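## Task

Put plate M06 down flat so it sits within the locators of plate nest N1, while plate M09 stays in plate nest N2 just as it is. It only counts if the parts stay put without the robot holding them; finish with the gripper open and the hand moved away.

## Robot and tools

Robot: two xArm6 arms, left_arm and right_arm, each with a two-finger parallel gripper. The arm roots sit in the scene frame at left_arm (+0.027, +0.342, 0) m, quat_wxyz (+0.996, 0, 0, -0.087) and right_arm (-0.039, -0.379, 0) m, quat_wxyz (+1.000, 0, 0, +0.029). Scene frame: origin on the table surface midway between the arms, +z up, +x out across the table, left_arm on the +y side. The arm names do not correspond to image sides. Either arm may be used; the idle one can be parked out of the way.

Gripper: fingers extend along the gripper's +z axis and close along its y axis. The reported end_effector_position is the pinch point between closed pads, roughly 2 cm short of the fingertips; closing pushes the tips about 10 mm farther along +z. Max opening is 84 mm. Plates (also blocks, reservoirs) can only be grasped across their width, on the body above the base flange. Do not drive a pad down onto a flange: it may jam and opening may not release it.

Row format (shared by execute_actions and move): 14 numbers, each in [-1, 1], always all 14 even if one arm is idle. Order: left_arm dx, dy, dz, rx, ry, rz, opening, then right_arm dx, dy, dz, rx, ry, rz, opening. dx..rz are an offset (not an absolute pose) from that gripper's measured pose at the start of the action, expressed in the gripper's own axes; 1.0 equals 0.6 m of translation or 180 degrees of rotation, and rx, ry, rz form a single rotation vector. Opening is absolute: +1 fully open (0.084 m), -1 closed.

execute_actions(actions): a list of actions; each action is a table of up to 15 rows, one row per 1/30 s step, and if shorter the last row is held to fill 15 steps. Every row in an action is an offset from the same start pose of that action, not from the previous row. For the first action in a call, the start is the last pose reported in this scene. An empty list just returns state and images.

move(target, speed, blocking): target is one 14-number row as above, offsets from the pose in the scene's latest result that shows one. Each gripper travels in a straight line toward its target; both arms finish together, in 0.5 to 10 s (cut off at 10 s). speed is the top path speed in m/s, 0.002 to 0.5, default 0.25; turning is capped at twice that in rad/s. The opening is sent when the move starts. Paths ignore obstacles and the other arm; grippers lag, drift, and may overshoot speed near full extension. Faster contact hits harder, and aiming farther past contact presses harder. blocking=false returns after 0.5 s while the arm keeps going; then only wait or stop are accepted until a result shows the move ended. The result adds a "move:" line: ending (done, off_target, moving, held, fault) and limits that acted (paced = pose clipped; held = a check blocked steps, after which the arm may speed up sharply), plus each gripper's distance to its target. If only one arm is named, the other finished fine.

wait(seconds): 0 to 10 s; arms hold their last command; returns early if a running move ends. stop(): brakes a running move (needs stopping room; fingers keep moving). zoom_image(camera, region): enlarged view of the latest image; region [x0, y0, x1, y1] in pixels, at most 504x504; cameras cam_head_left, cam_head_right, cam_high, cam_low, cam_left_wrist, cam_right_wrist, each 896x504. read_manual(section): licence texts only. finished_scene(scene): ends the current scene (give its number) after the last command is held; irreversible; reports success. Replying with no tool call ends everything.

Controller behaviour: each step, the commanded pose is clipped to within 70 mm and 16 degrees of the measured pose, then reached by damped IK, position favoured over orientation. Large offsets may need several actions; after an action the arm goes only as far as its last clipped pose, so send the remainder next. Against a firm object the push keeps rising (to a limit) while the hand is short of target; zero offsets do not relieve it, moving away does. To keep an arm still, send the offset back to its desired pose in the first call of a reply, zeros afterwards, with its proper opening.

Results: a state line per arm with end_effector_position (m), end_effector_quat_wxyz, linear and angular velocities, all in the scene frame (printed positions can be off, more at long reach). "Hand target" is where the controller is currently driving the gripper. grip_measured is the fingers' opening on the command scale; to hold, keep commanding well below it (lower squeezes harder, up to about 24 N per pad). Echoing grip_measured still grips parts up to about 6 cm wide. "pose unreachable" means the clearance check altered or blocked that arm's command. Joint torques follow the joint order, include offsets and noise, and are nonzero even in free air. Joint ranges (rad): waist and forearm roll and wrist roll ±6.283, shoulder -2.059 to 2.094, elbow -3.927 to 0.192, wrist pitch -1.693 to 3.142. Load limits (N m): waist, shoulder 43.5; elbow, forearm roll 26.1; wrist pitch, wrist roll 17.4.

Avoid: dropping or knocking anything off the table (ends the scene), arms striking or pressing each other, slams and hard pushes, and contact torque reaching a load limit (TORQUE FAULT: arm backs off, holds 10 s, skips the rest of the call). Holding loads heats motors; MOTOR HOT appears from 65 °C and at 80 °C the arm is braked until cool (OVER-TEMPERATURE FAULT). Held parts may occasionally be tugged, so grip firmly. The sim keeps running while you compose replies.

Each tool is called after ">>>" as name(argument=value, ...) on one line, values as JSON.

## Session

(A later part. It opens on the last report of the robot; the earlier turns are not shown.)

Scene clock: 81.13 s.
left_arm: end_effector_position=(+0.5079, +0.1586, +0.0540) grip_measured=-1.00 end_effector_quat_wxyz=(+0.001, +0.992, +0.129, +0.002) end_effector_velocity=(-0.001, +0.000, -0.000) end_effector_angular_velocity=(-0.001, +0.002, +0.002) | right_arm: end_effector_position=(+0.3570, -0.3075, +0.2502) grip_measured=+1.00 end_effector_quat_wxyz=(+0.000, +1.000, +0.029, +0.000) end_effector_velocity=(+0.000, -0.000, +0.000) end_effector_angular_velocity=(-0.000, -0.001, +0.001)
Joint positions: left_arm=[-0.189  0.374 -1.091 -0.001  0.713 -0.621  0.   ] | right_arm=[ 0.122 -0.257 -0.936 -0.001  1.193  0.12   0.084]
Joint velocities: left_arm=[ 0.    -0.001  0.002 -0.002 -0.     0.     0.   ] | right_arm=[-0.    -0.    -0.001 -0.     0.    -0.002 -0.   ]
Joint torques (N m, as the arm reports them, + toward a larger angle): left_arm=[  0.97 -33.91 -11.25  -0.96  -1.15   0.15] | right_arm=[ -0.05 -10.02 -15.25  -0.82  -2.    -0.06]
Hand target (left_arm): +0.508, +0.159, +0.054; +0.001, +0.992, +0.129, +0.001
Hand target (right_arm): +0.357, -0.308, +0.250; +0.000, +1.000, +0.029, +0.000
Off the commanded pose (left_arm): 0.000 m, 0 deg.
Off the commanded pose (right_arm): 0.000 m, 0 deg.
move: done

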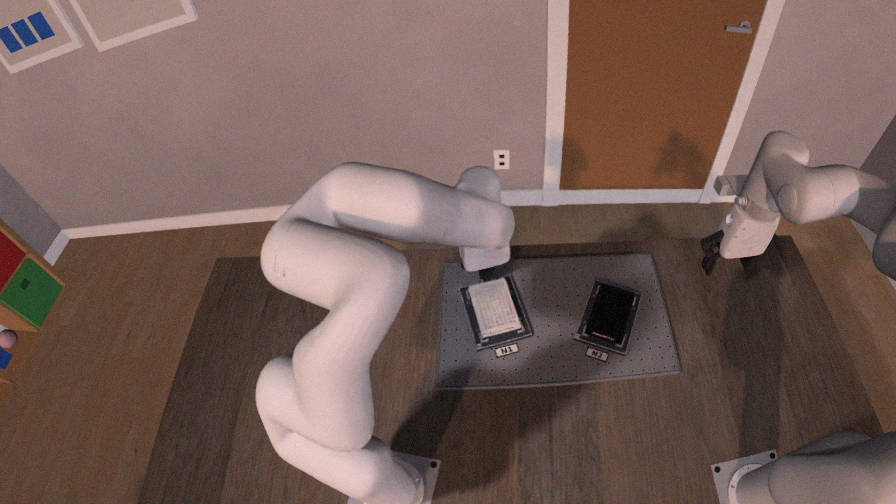

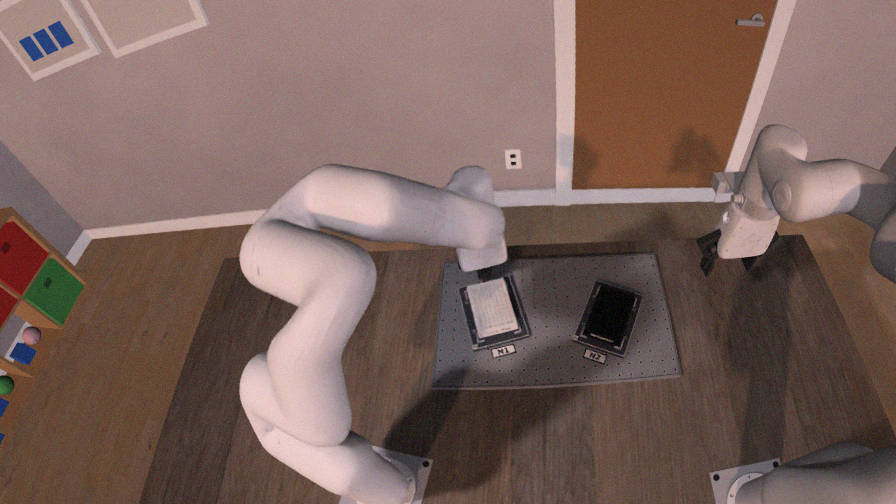

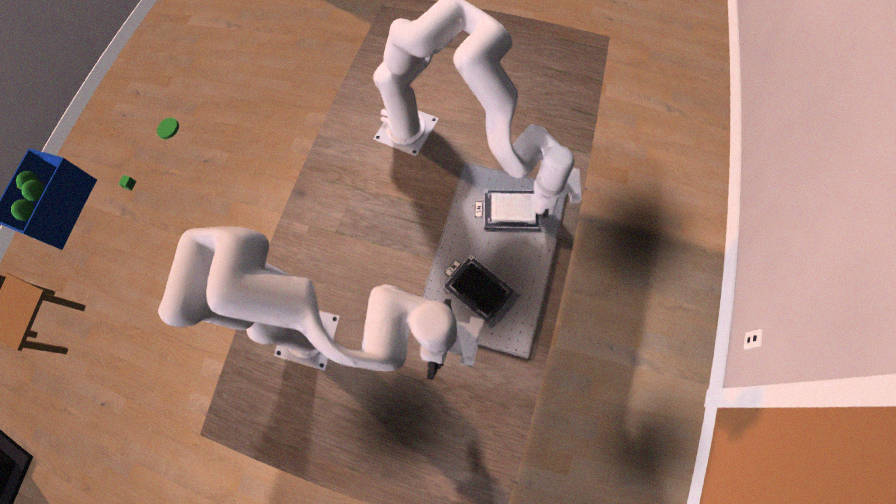

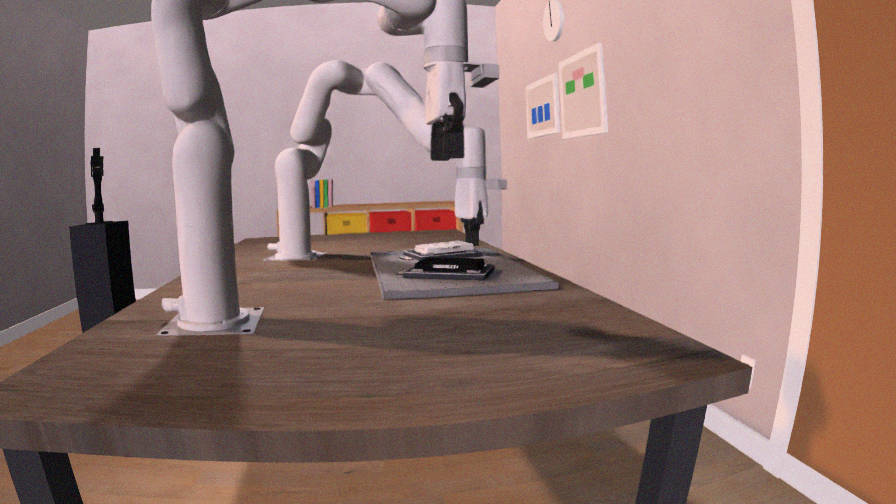

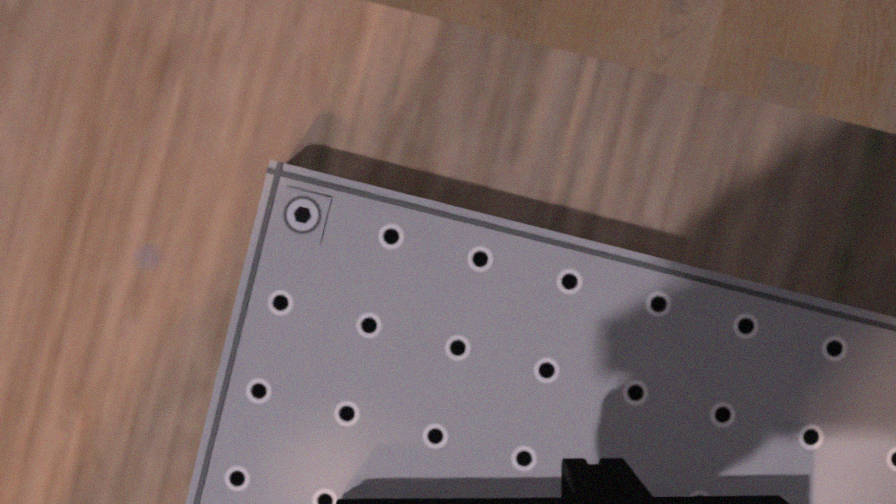

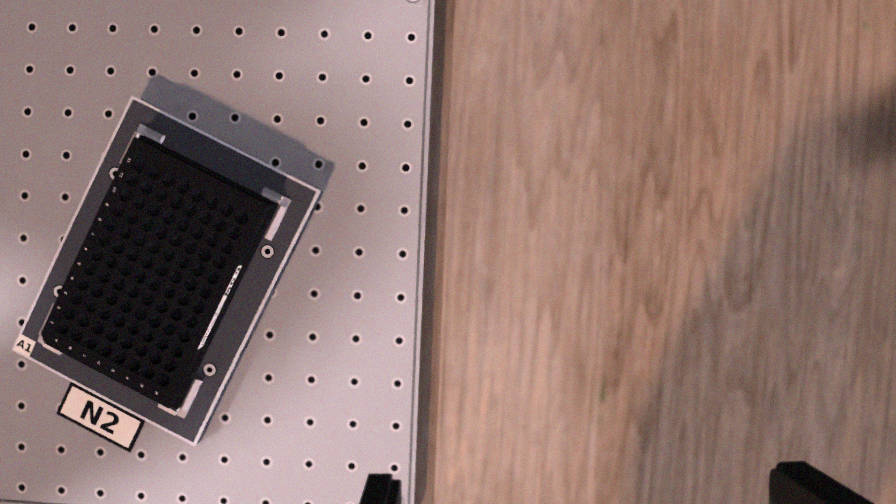

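>>> move(target=[-0.017,0,0,0,0,0,-1,0,0,0,0,0,0,1], speed=0.008)

>>> zoom_image(camera="cam_low", region=[380,190,520,280])

>>> zoom_image(camera="cam_high", region=[460,170,580,250])

Scene clock: 91.47 s.
left_arm: end_effector_position=(+0.5000, +0.1560, +0.0554) grip_measured=-1.00 end_effector_quat_wxyz=(+0.002, +0.992, +0.129, +0.004) end_effector_velocity=(-0.002, +0.000, -0.002) end_effector_angular_velocity=(+0.002, +0.004, -0.000) | right_arm: end_effector_position=(+0.3570, -0.3075, +0.2502) grip_measured=+1.00 end_effector_quat_wxyz=(+0.000, +1.000, +0.029, +0.000) end_effector_velocity=(+0.000, -0.000, -0.000) end_effector_angular_velocity=(-0.000, +0.000, +0.002)
Joint positions: left_arm=[-0.199  0.35  -1.058 -0.001  0.699 -0.633  0.   ] | right_arm=[ 0.122 -0.257 -0.936 -0.001  1.193  0.12   0.084]
Joint velocities: left_arm=[-0.001  0.001  0.003  0.     0.001 -0.001  0.   ] | right_arm=[-0.001  0.     0.    -0.    -0.    -0.003  0.   ]
Joint torques (N m, as the arm reports them, + toward a larger angle): left_arm=[ -5.58 -28.04  -6.36  -2.24   1.97   0.07] | right_arm=[ -0.35  -9.29 -15.01  -0.83  -1.97   0.09]
Hand target (left_arm): +0.498, +0.156, +0.054; +0.001, +0.992, +0.129, +0.002
Hand target (right_arm): +0.357, -0.308, +0.250; +0.000, +1.000, +0.029, +0.000
Off the commanded pose (left_arm): 0.002 m, 0 deg.
Off the commanded pose (right_arm): 0.000 m, 0 deg.
move: done

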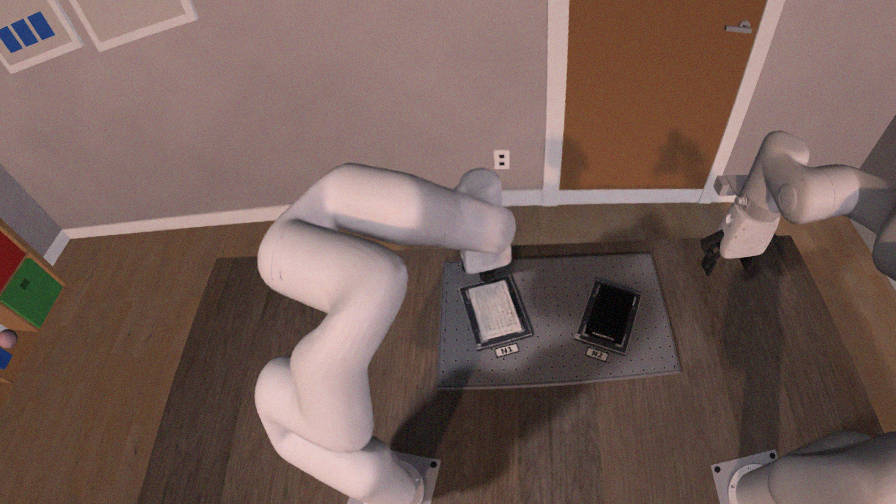

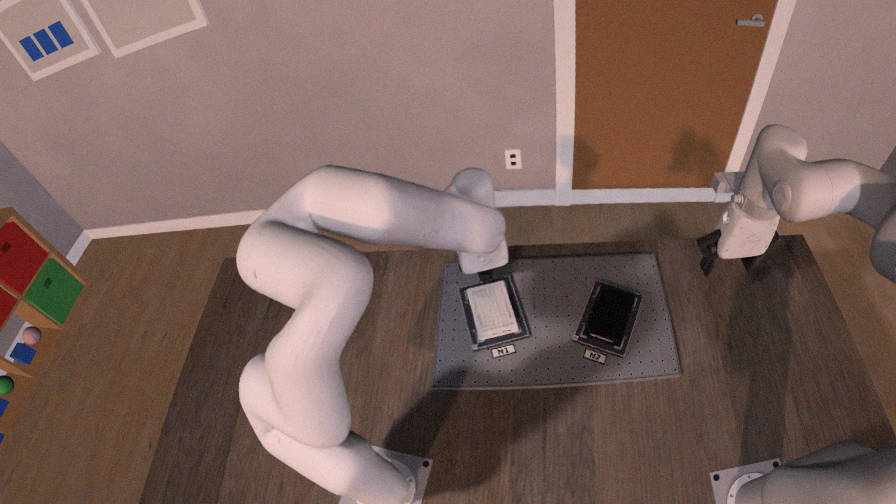

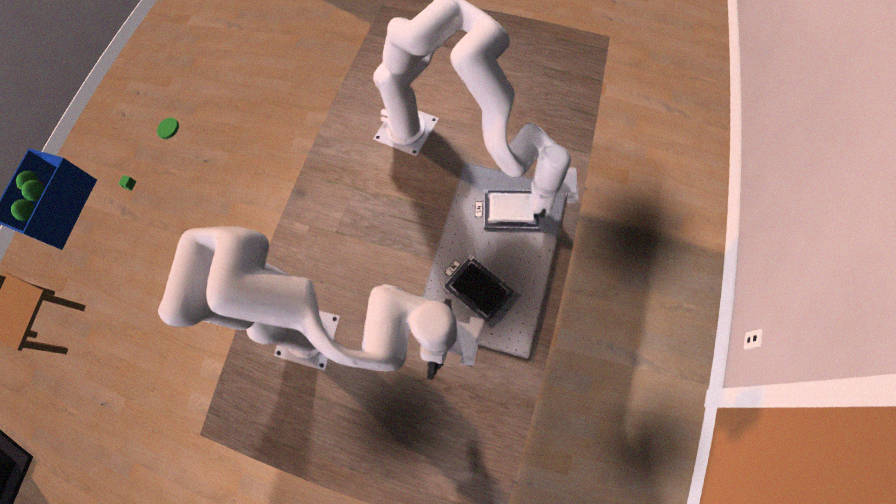

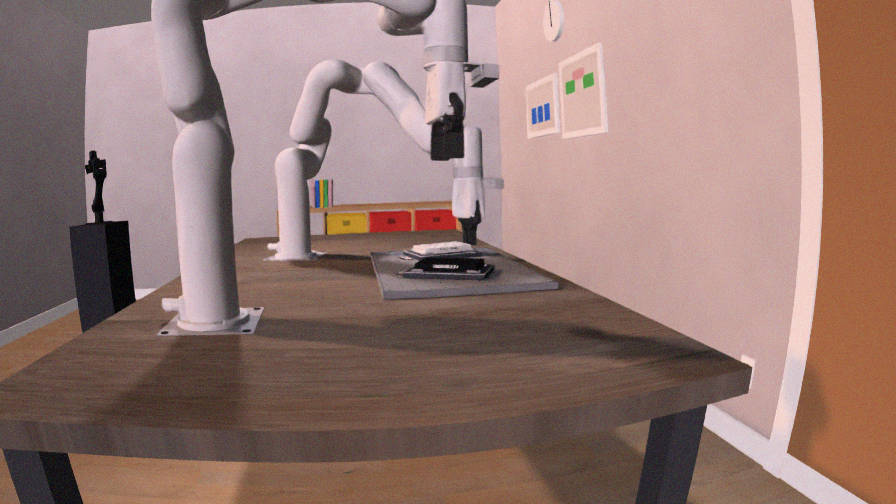

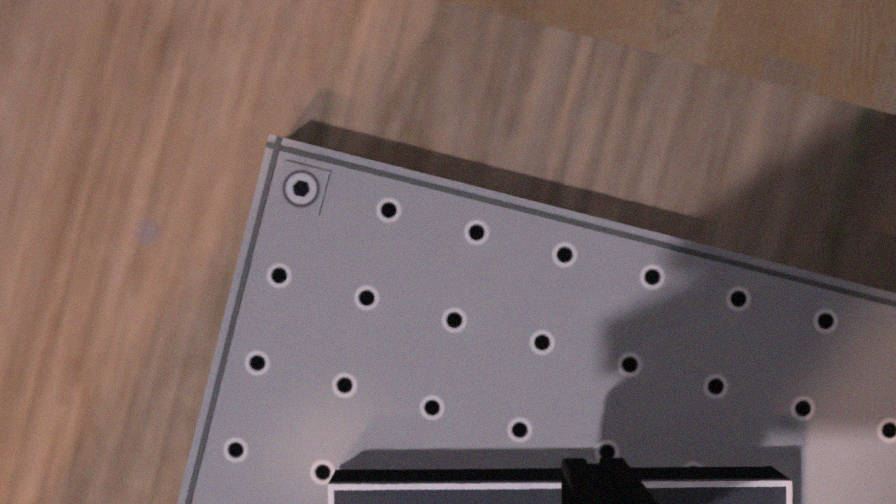

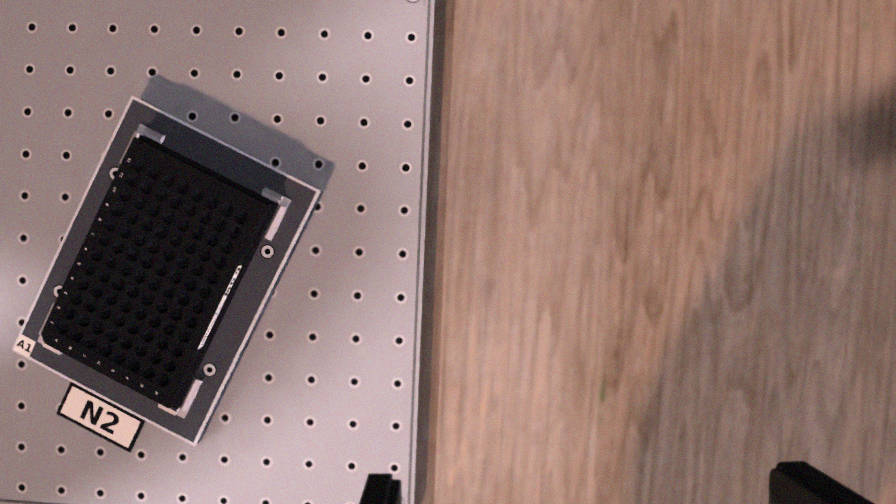

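Region (380, 190, 520, 280) of cam_low's 896x504 image, scaled by 3.600, with more detail than that image has; it fills the top 324 rows of this view, and the rest is white.

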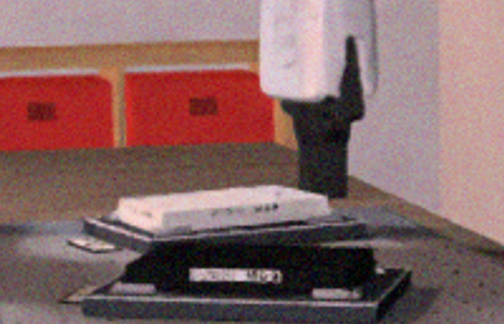

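Region (460, 170, 580, 250) of cam_high's 896x504 image, scaled by 4.200, with more detail than that image has.

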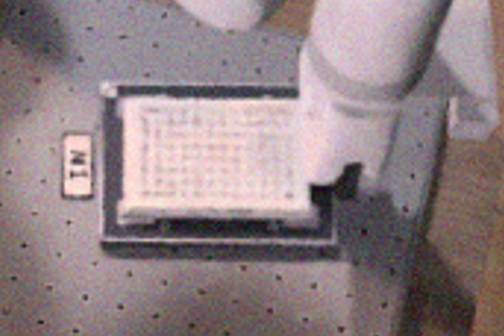

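It hit the stop. Back off and inspect from above.

>>> move(target=[0.02,0,0,0,0,0,-1,0,0,0,0,0,0,1], speed=0.03)

>>> move(target=[-0.2,0,-0.22,0,0,0,-1,0,0,0,0,0,0,1], speed=0.1)

>>> zoom_image(camera="cam_low", region=[380,210,520,290])

Scene clock: 97.83 s.
left_arm: end_effector_position=(+0.5111, +0.1590, +0.0552) grip_measured=-1.00 end_effector_quat_wxyz=(+0.002, +0.992, +0.129, +0.003) end_effector_velocity=(+0.003, +0.000, +0.002) end_effector_angular_velocity=(-0.001, -0.008, +0.000) | right_arm: end_effector_position=(+0.3570, -0.3075, +0.2502) grip_measured=+1.00 end_effector_quat_wxyz=(+0.000, +1.000, +0.029, +0.000) end_effector_velocity=(-0.000, -0.000, -0.000) end_effector_angular_velocity=(-0.000, +0.001, +0.000)
Joint positions: left_arm=[-0.186  0.377 -1.099 -0.001  0.714 -0.619  0.   ] | right_arm=[ 0.122 -0.257 -0.936 -0.001  1.193  0.12   0.084]
Joint velocities: left_arm=[ 0.002 -0.002 -0.004  0.002 -0.002  0.     0.   ] | right_arm=[ 0. -0.  0. -0.  0. -0. -0.]
Joint torques (N m, as the arm reports them, + toward a larger angle): left_arm=[  0.42 -34.5  -11.52  -0.94  -1.15   0.25] | right_arm=[ -0.24 -10.4  -15.01  -0.87  -1.89   0.  ]
Hand target (left_arm): +0.512, +0.159, +0.055; +0.002, +0.992, +0.129, +0.004
Hand target (right_arm): +0.357, -0.308, +0.250; +0.000, +1.000, +0.029, +0.000
Off the commanded pose (left_arm): 0.001 m, 0 deg.
Off the commanded pose (right_arm): 0.000 m, 0 deg.
move: done

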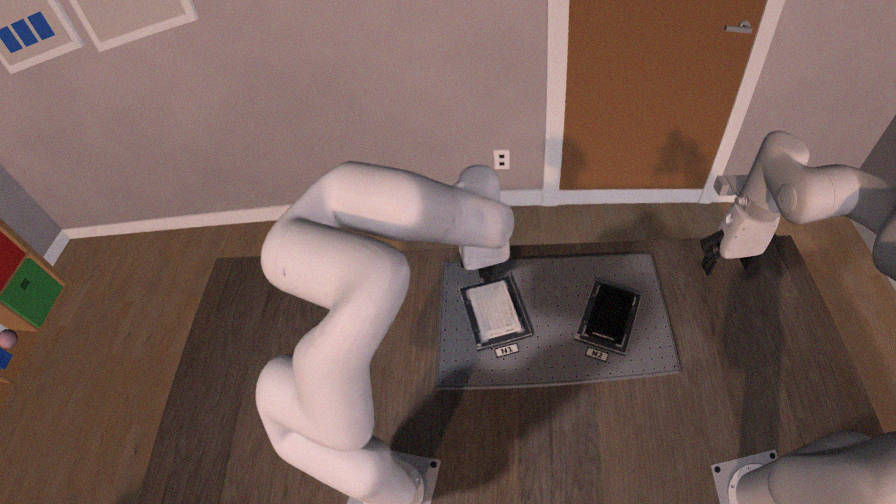

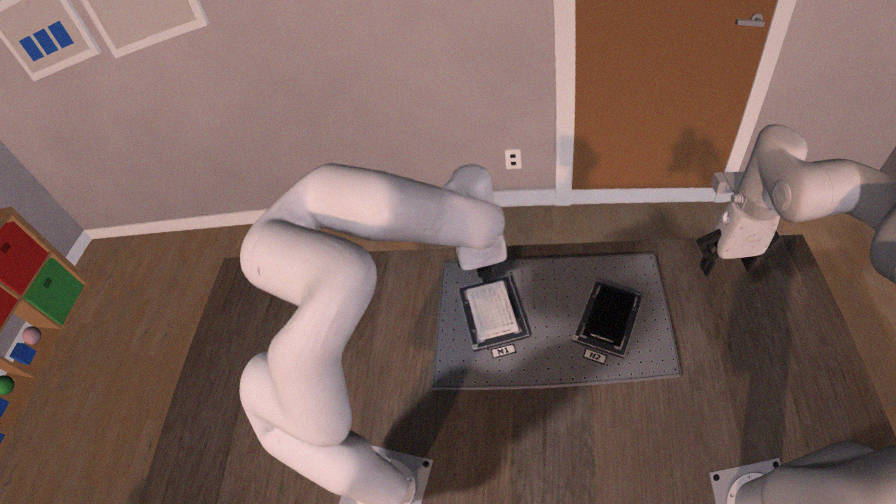

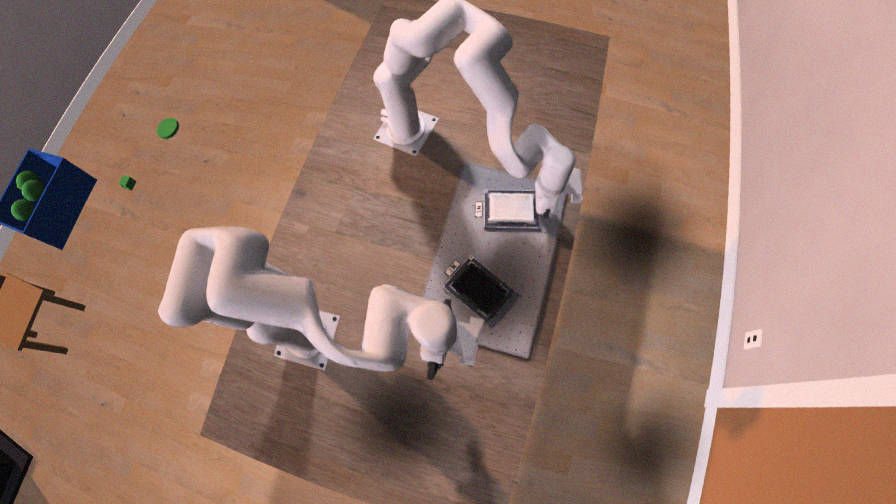

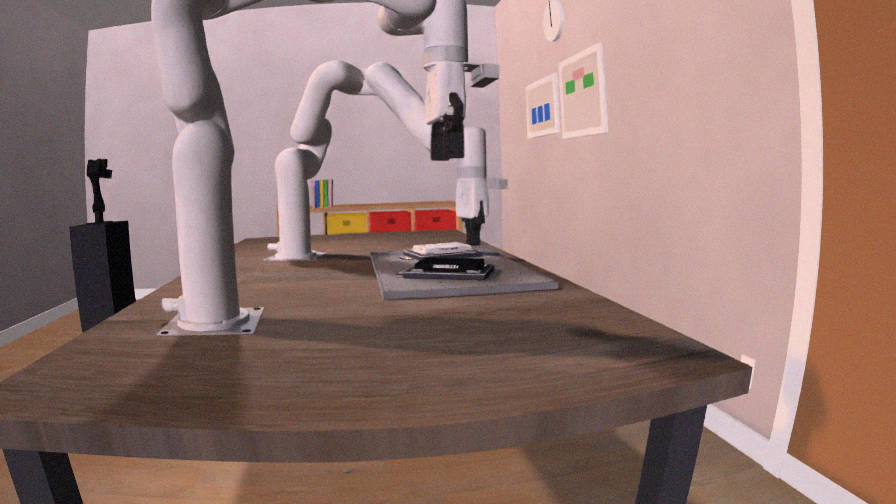

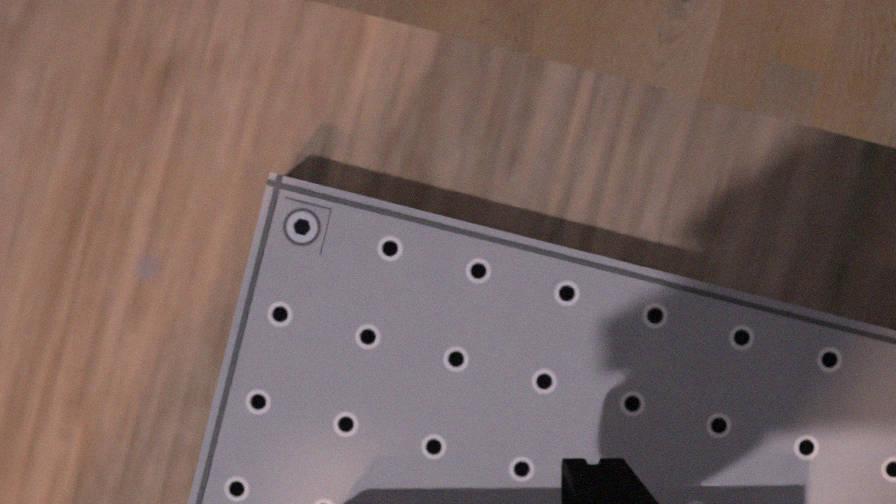

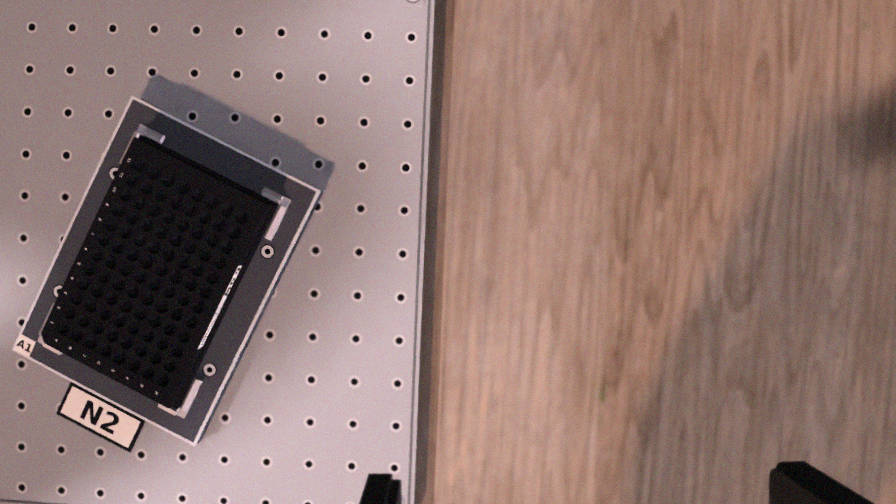

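Scene clock: 99.97 s.
left_arm: end_effector_position=(+0.3945, +0.1290, +0.1865) grip_measured=-1.00 end_effector_quat_wxyz=(+0.002, +0.992, +0.129, +0.003) end_effector_velocity=(+0.000, -0.000, +0.000) end_effector_angular_velocity=(-0.002, +0.001, +0.003) | right_arm: end_effector_position=(+0.3570, -0.3075, +0.2502) grip_measured=+1.00 end_effector_quat_wxyz=(+0.000, +1.000, +0.029, +0.000) end_effector_velocity=(+0.000, +0.000, +0.000) end_effector_angular_velocity=(-0.000, -0.000, +0.001)
Joint positions: left_arm=[-0.351 -0.131 -0.873  0.001  0.996 -0.786  0.   ] | right_arm=[ 0.122 -0.257 -0.936 -0.001  1.193  0.12   0.084]
Joint velocities: left_arm=[ 0.     0.    -0.    -0.002  0.    -0.001  0.   ] | right_arm=[ 0.  0. -0. -0.  0. -0.  0.]
Joint torques (N m, as the arm reports them, + toward a larger angle): left_arm=[  1.05 -23.39 -12.69  -1.08  -1.22   0.33] | right_arm=[ -0.13  -9.78 -14.75  -1.04  -1.94   0.21]
Hand target (left_arm): +0.395, +0.129, +0.187; +0.002, +0.992, +0.129, +0.004
Hand target (right_arm): +0.357, -0.308, +0.250; +0.000, +1.000, +0.029, +0.000
Off the commanded pose (left_arm): 0.000 m, 0 deg.
Off the commanded pose (right_arm): 0.000 m, 0 deg.
move: done

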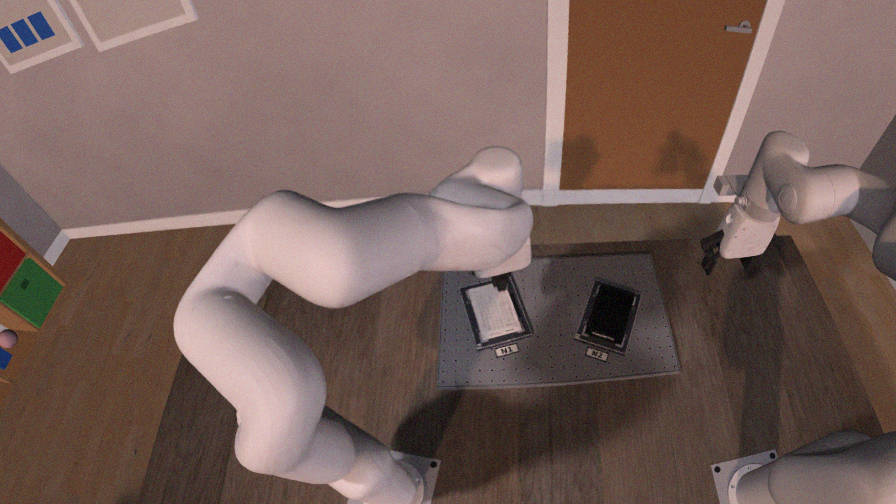

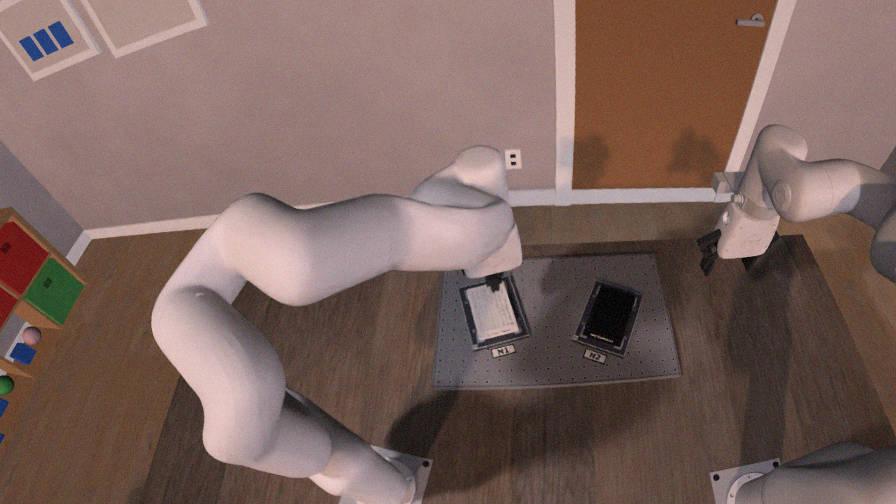

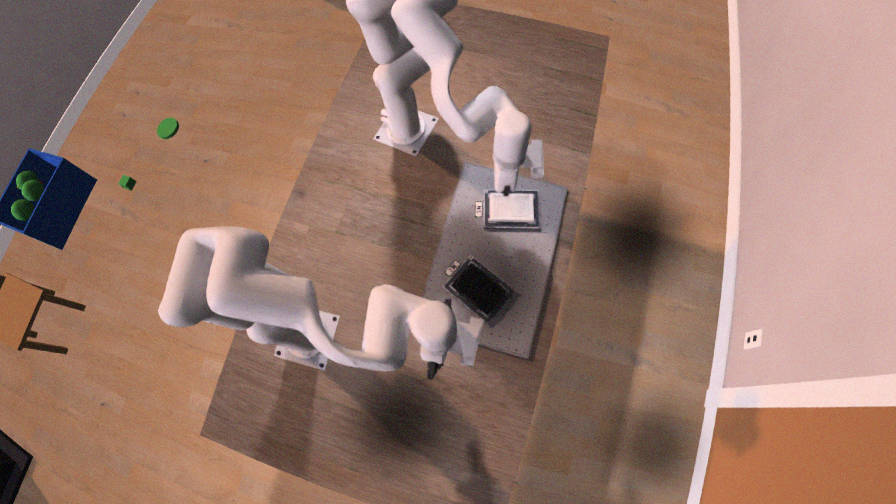

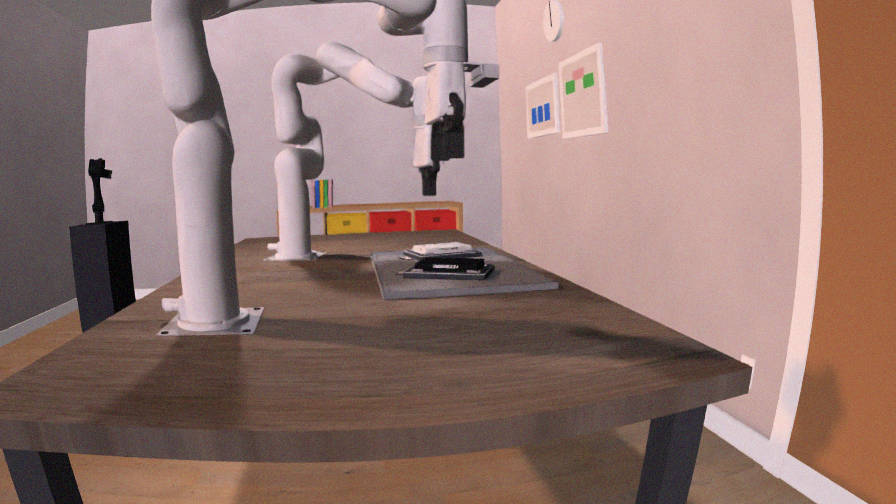

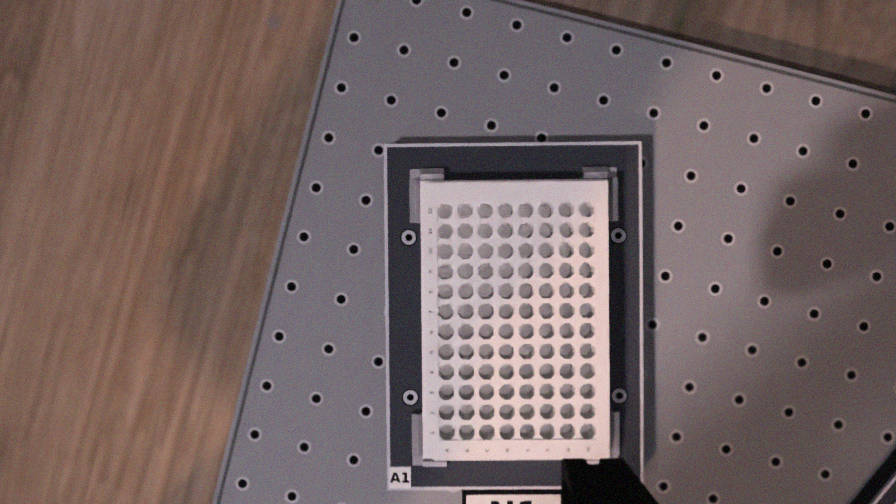

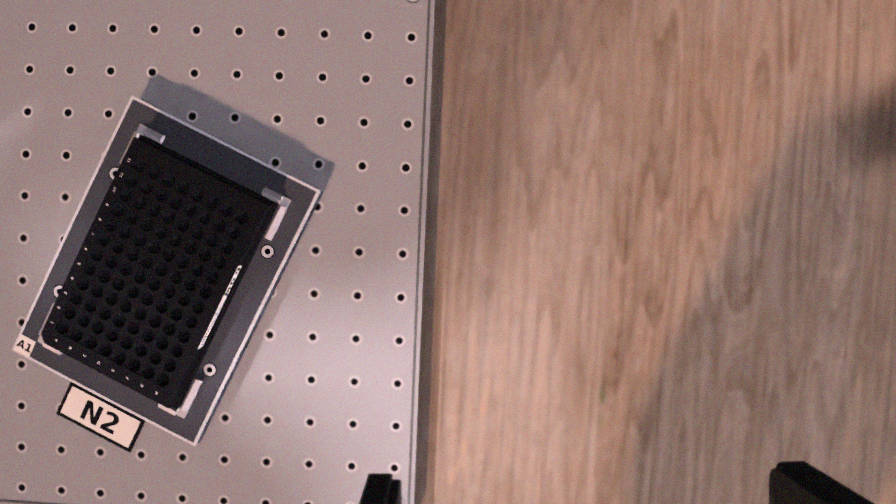

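Region (380, 210, 520, 290) of cam_low's 896x504 image, scaled by 3.600, with more detail than that image has; it fills the top 288 rows of this view, and the rest is white.

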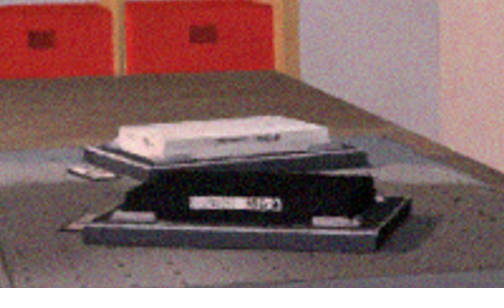

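>>> zoom_image(camera="cam_left_wrist", region=[380,135,660,500])

Region (380, 135, 660, 500) of cam_left_wrist's 896x504 image, scaled by 1.381, with more detail than that image has; it fills the left 387 columns of this view, and the rest is white.

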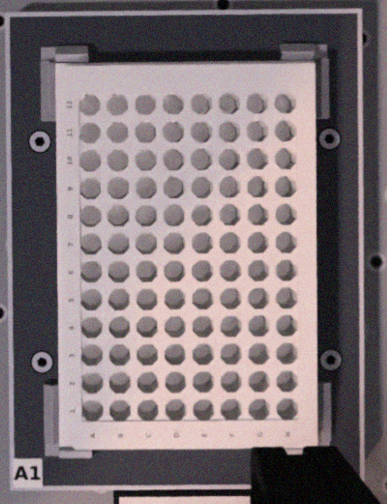

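Seated.

>>> finished_scene(scene=1)

The scene is finished: the task was done.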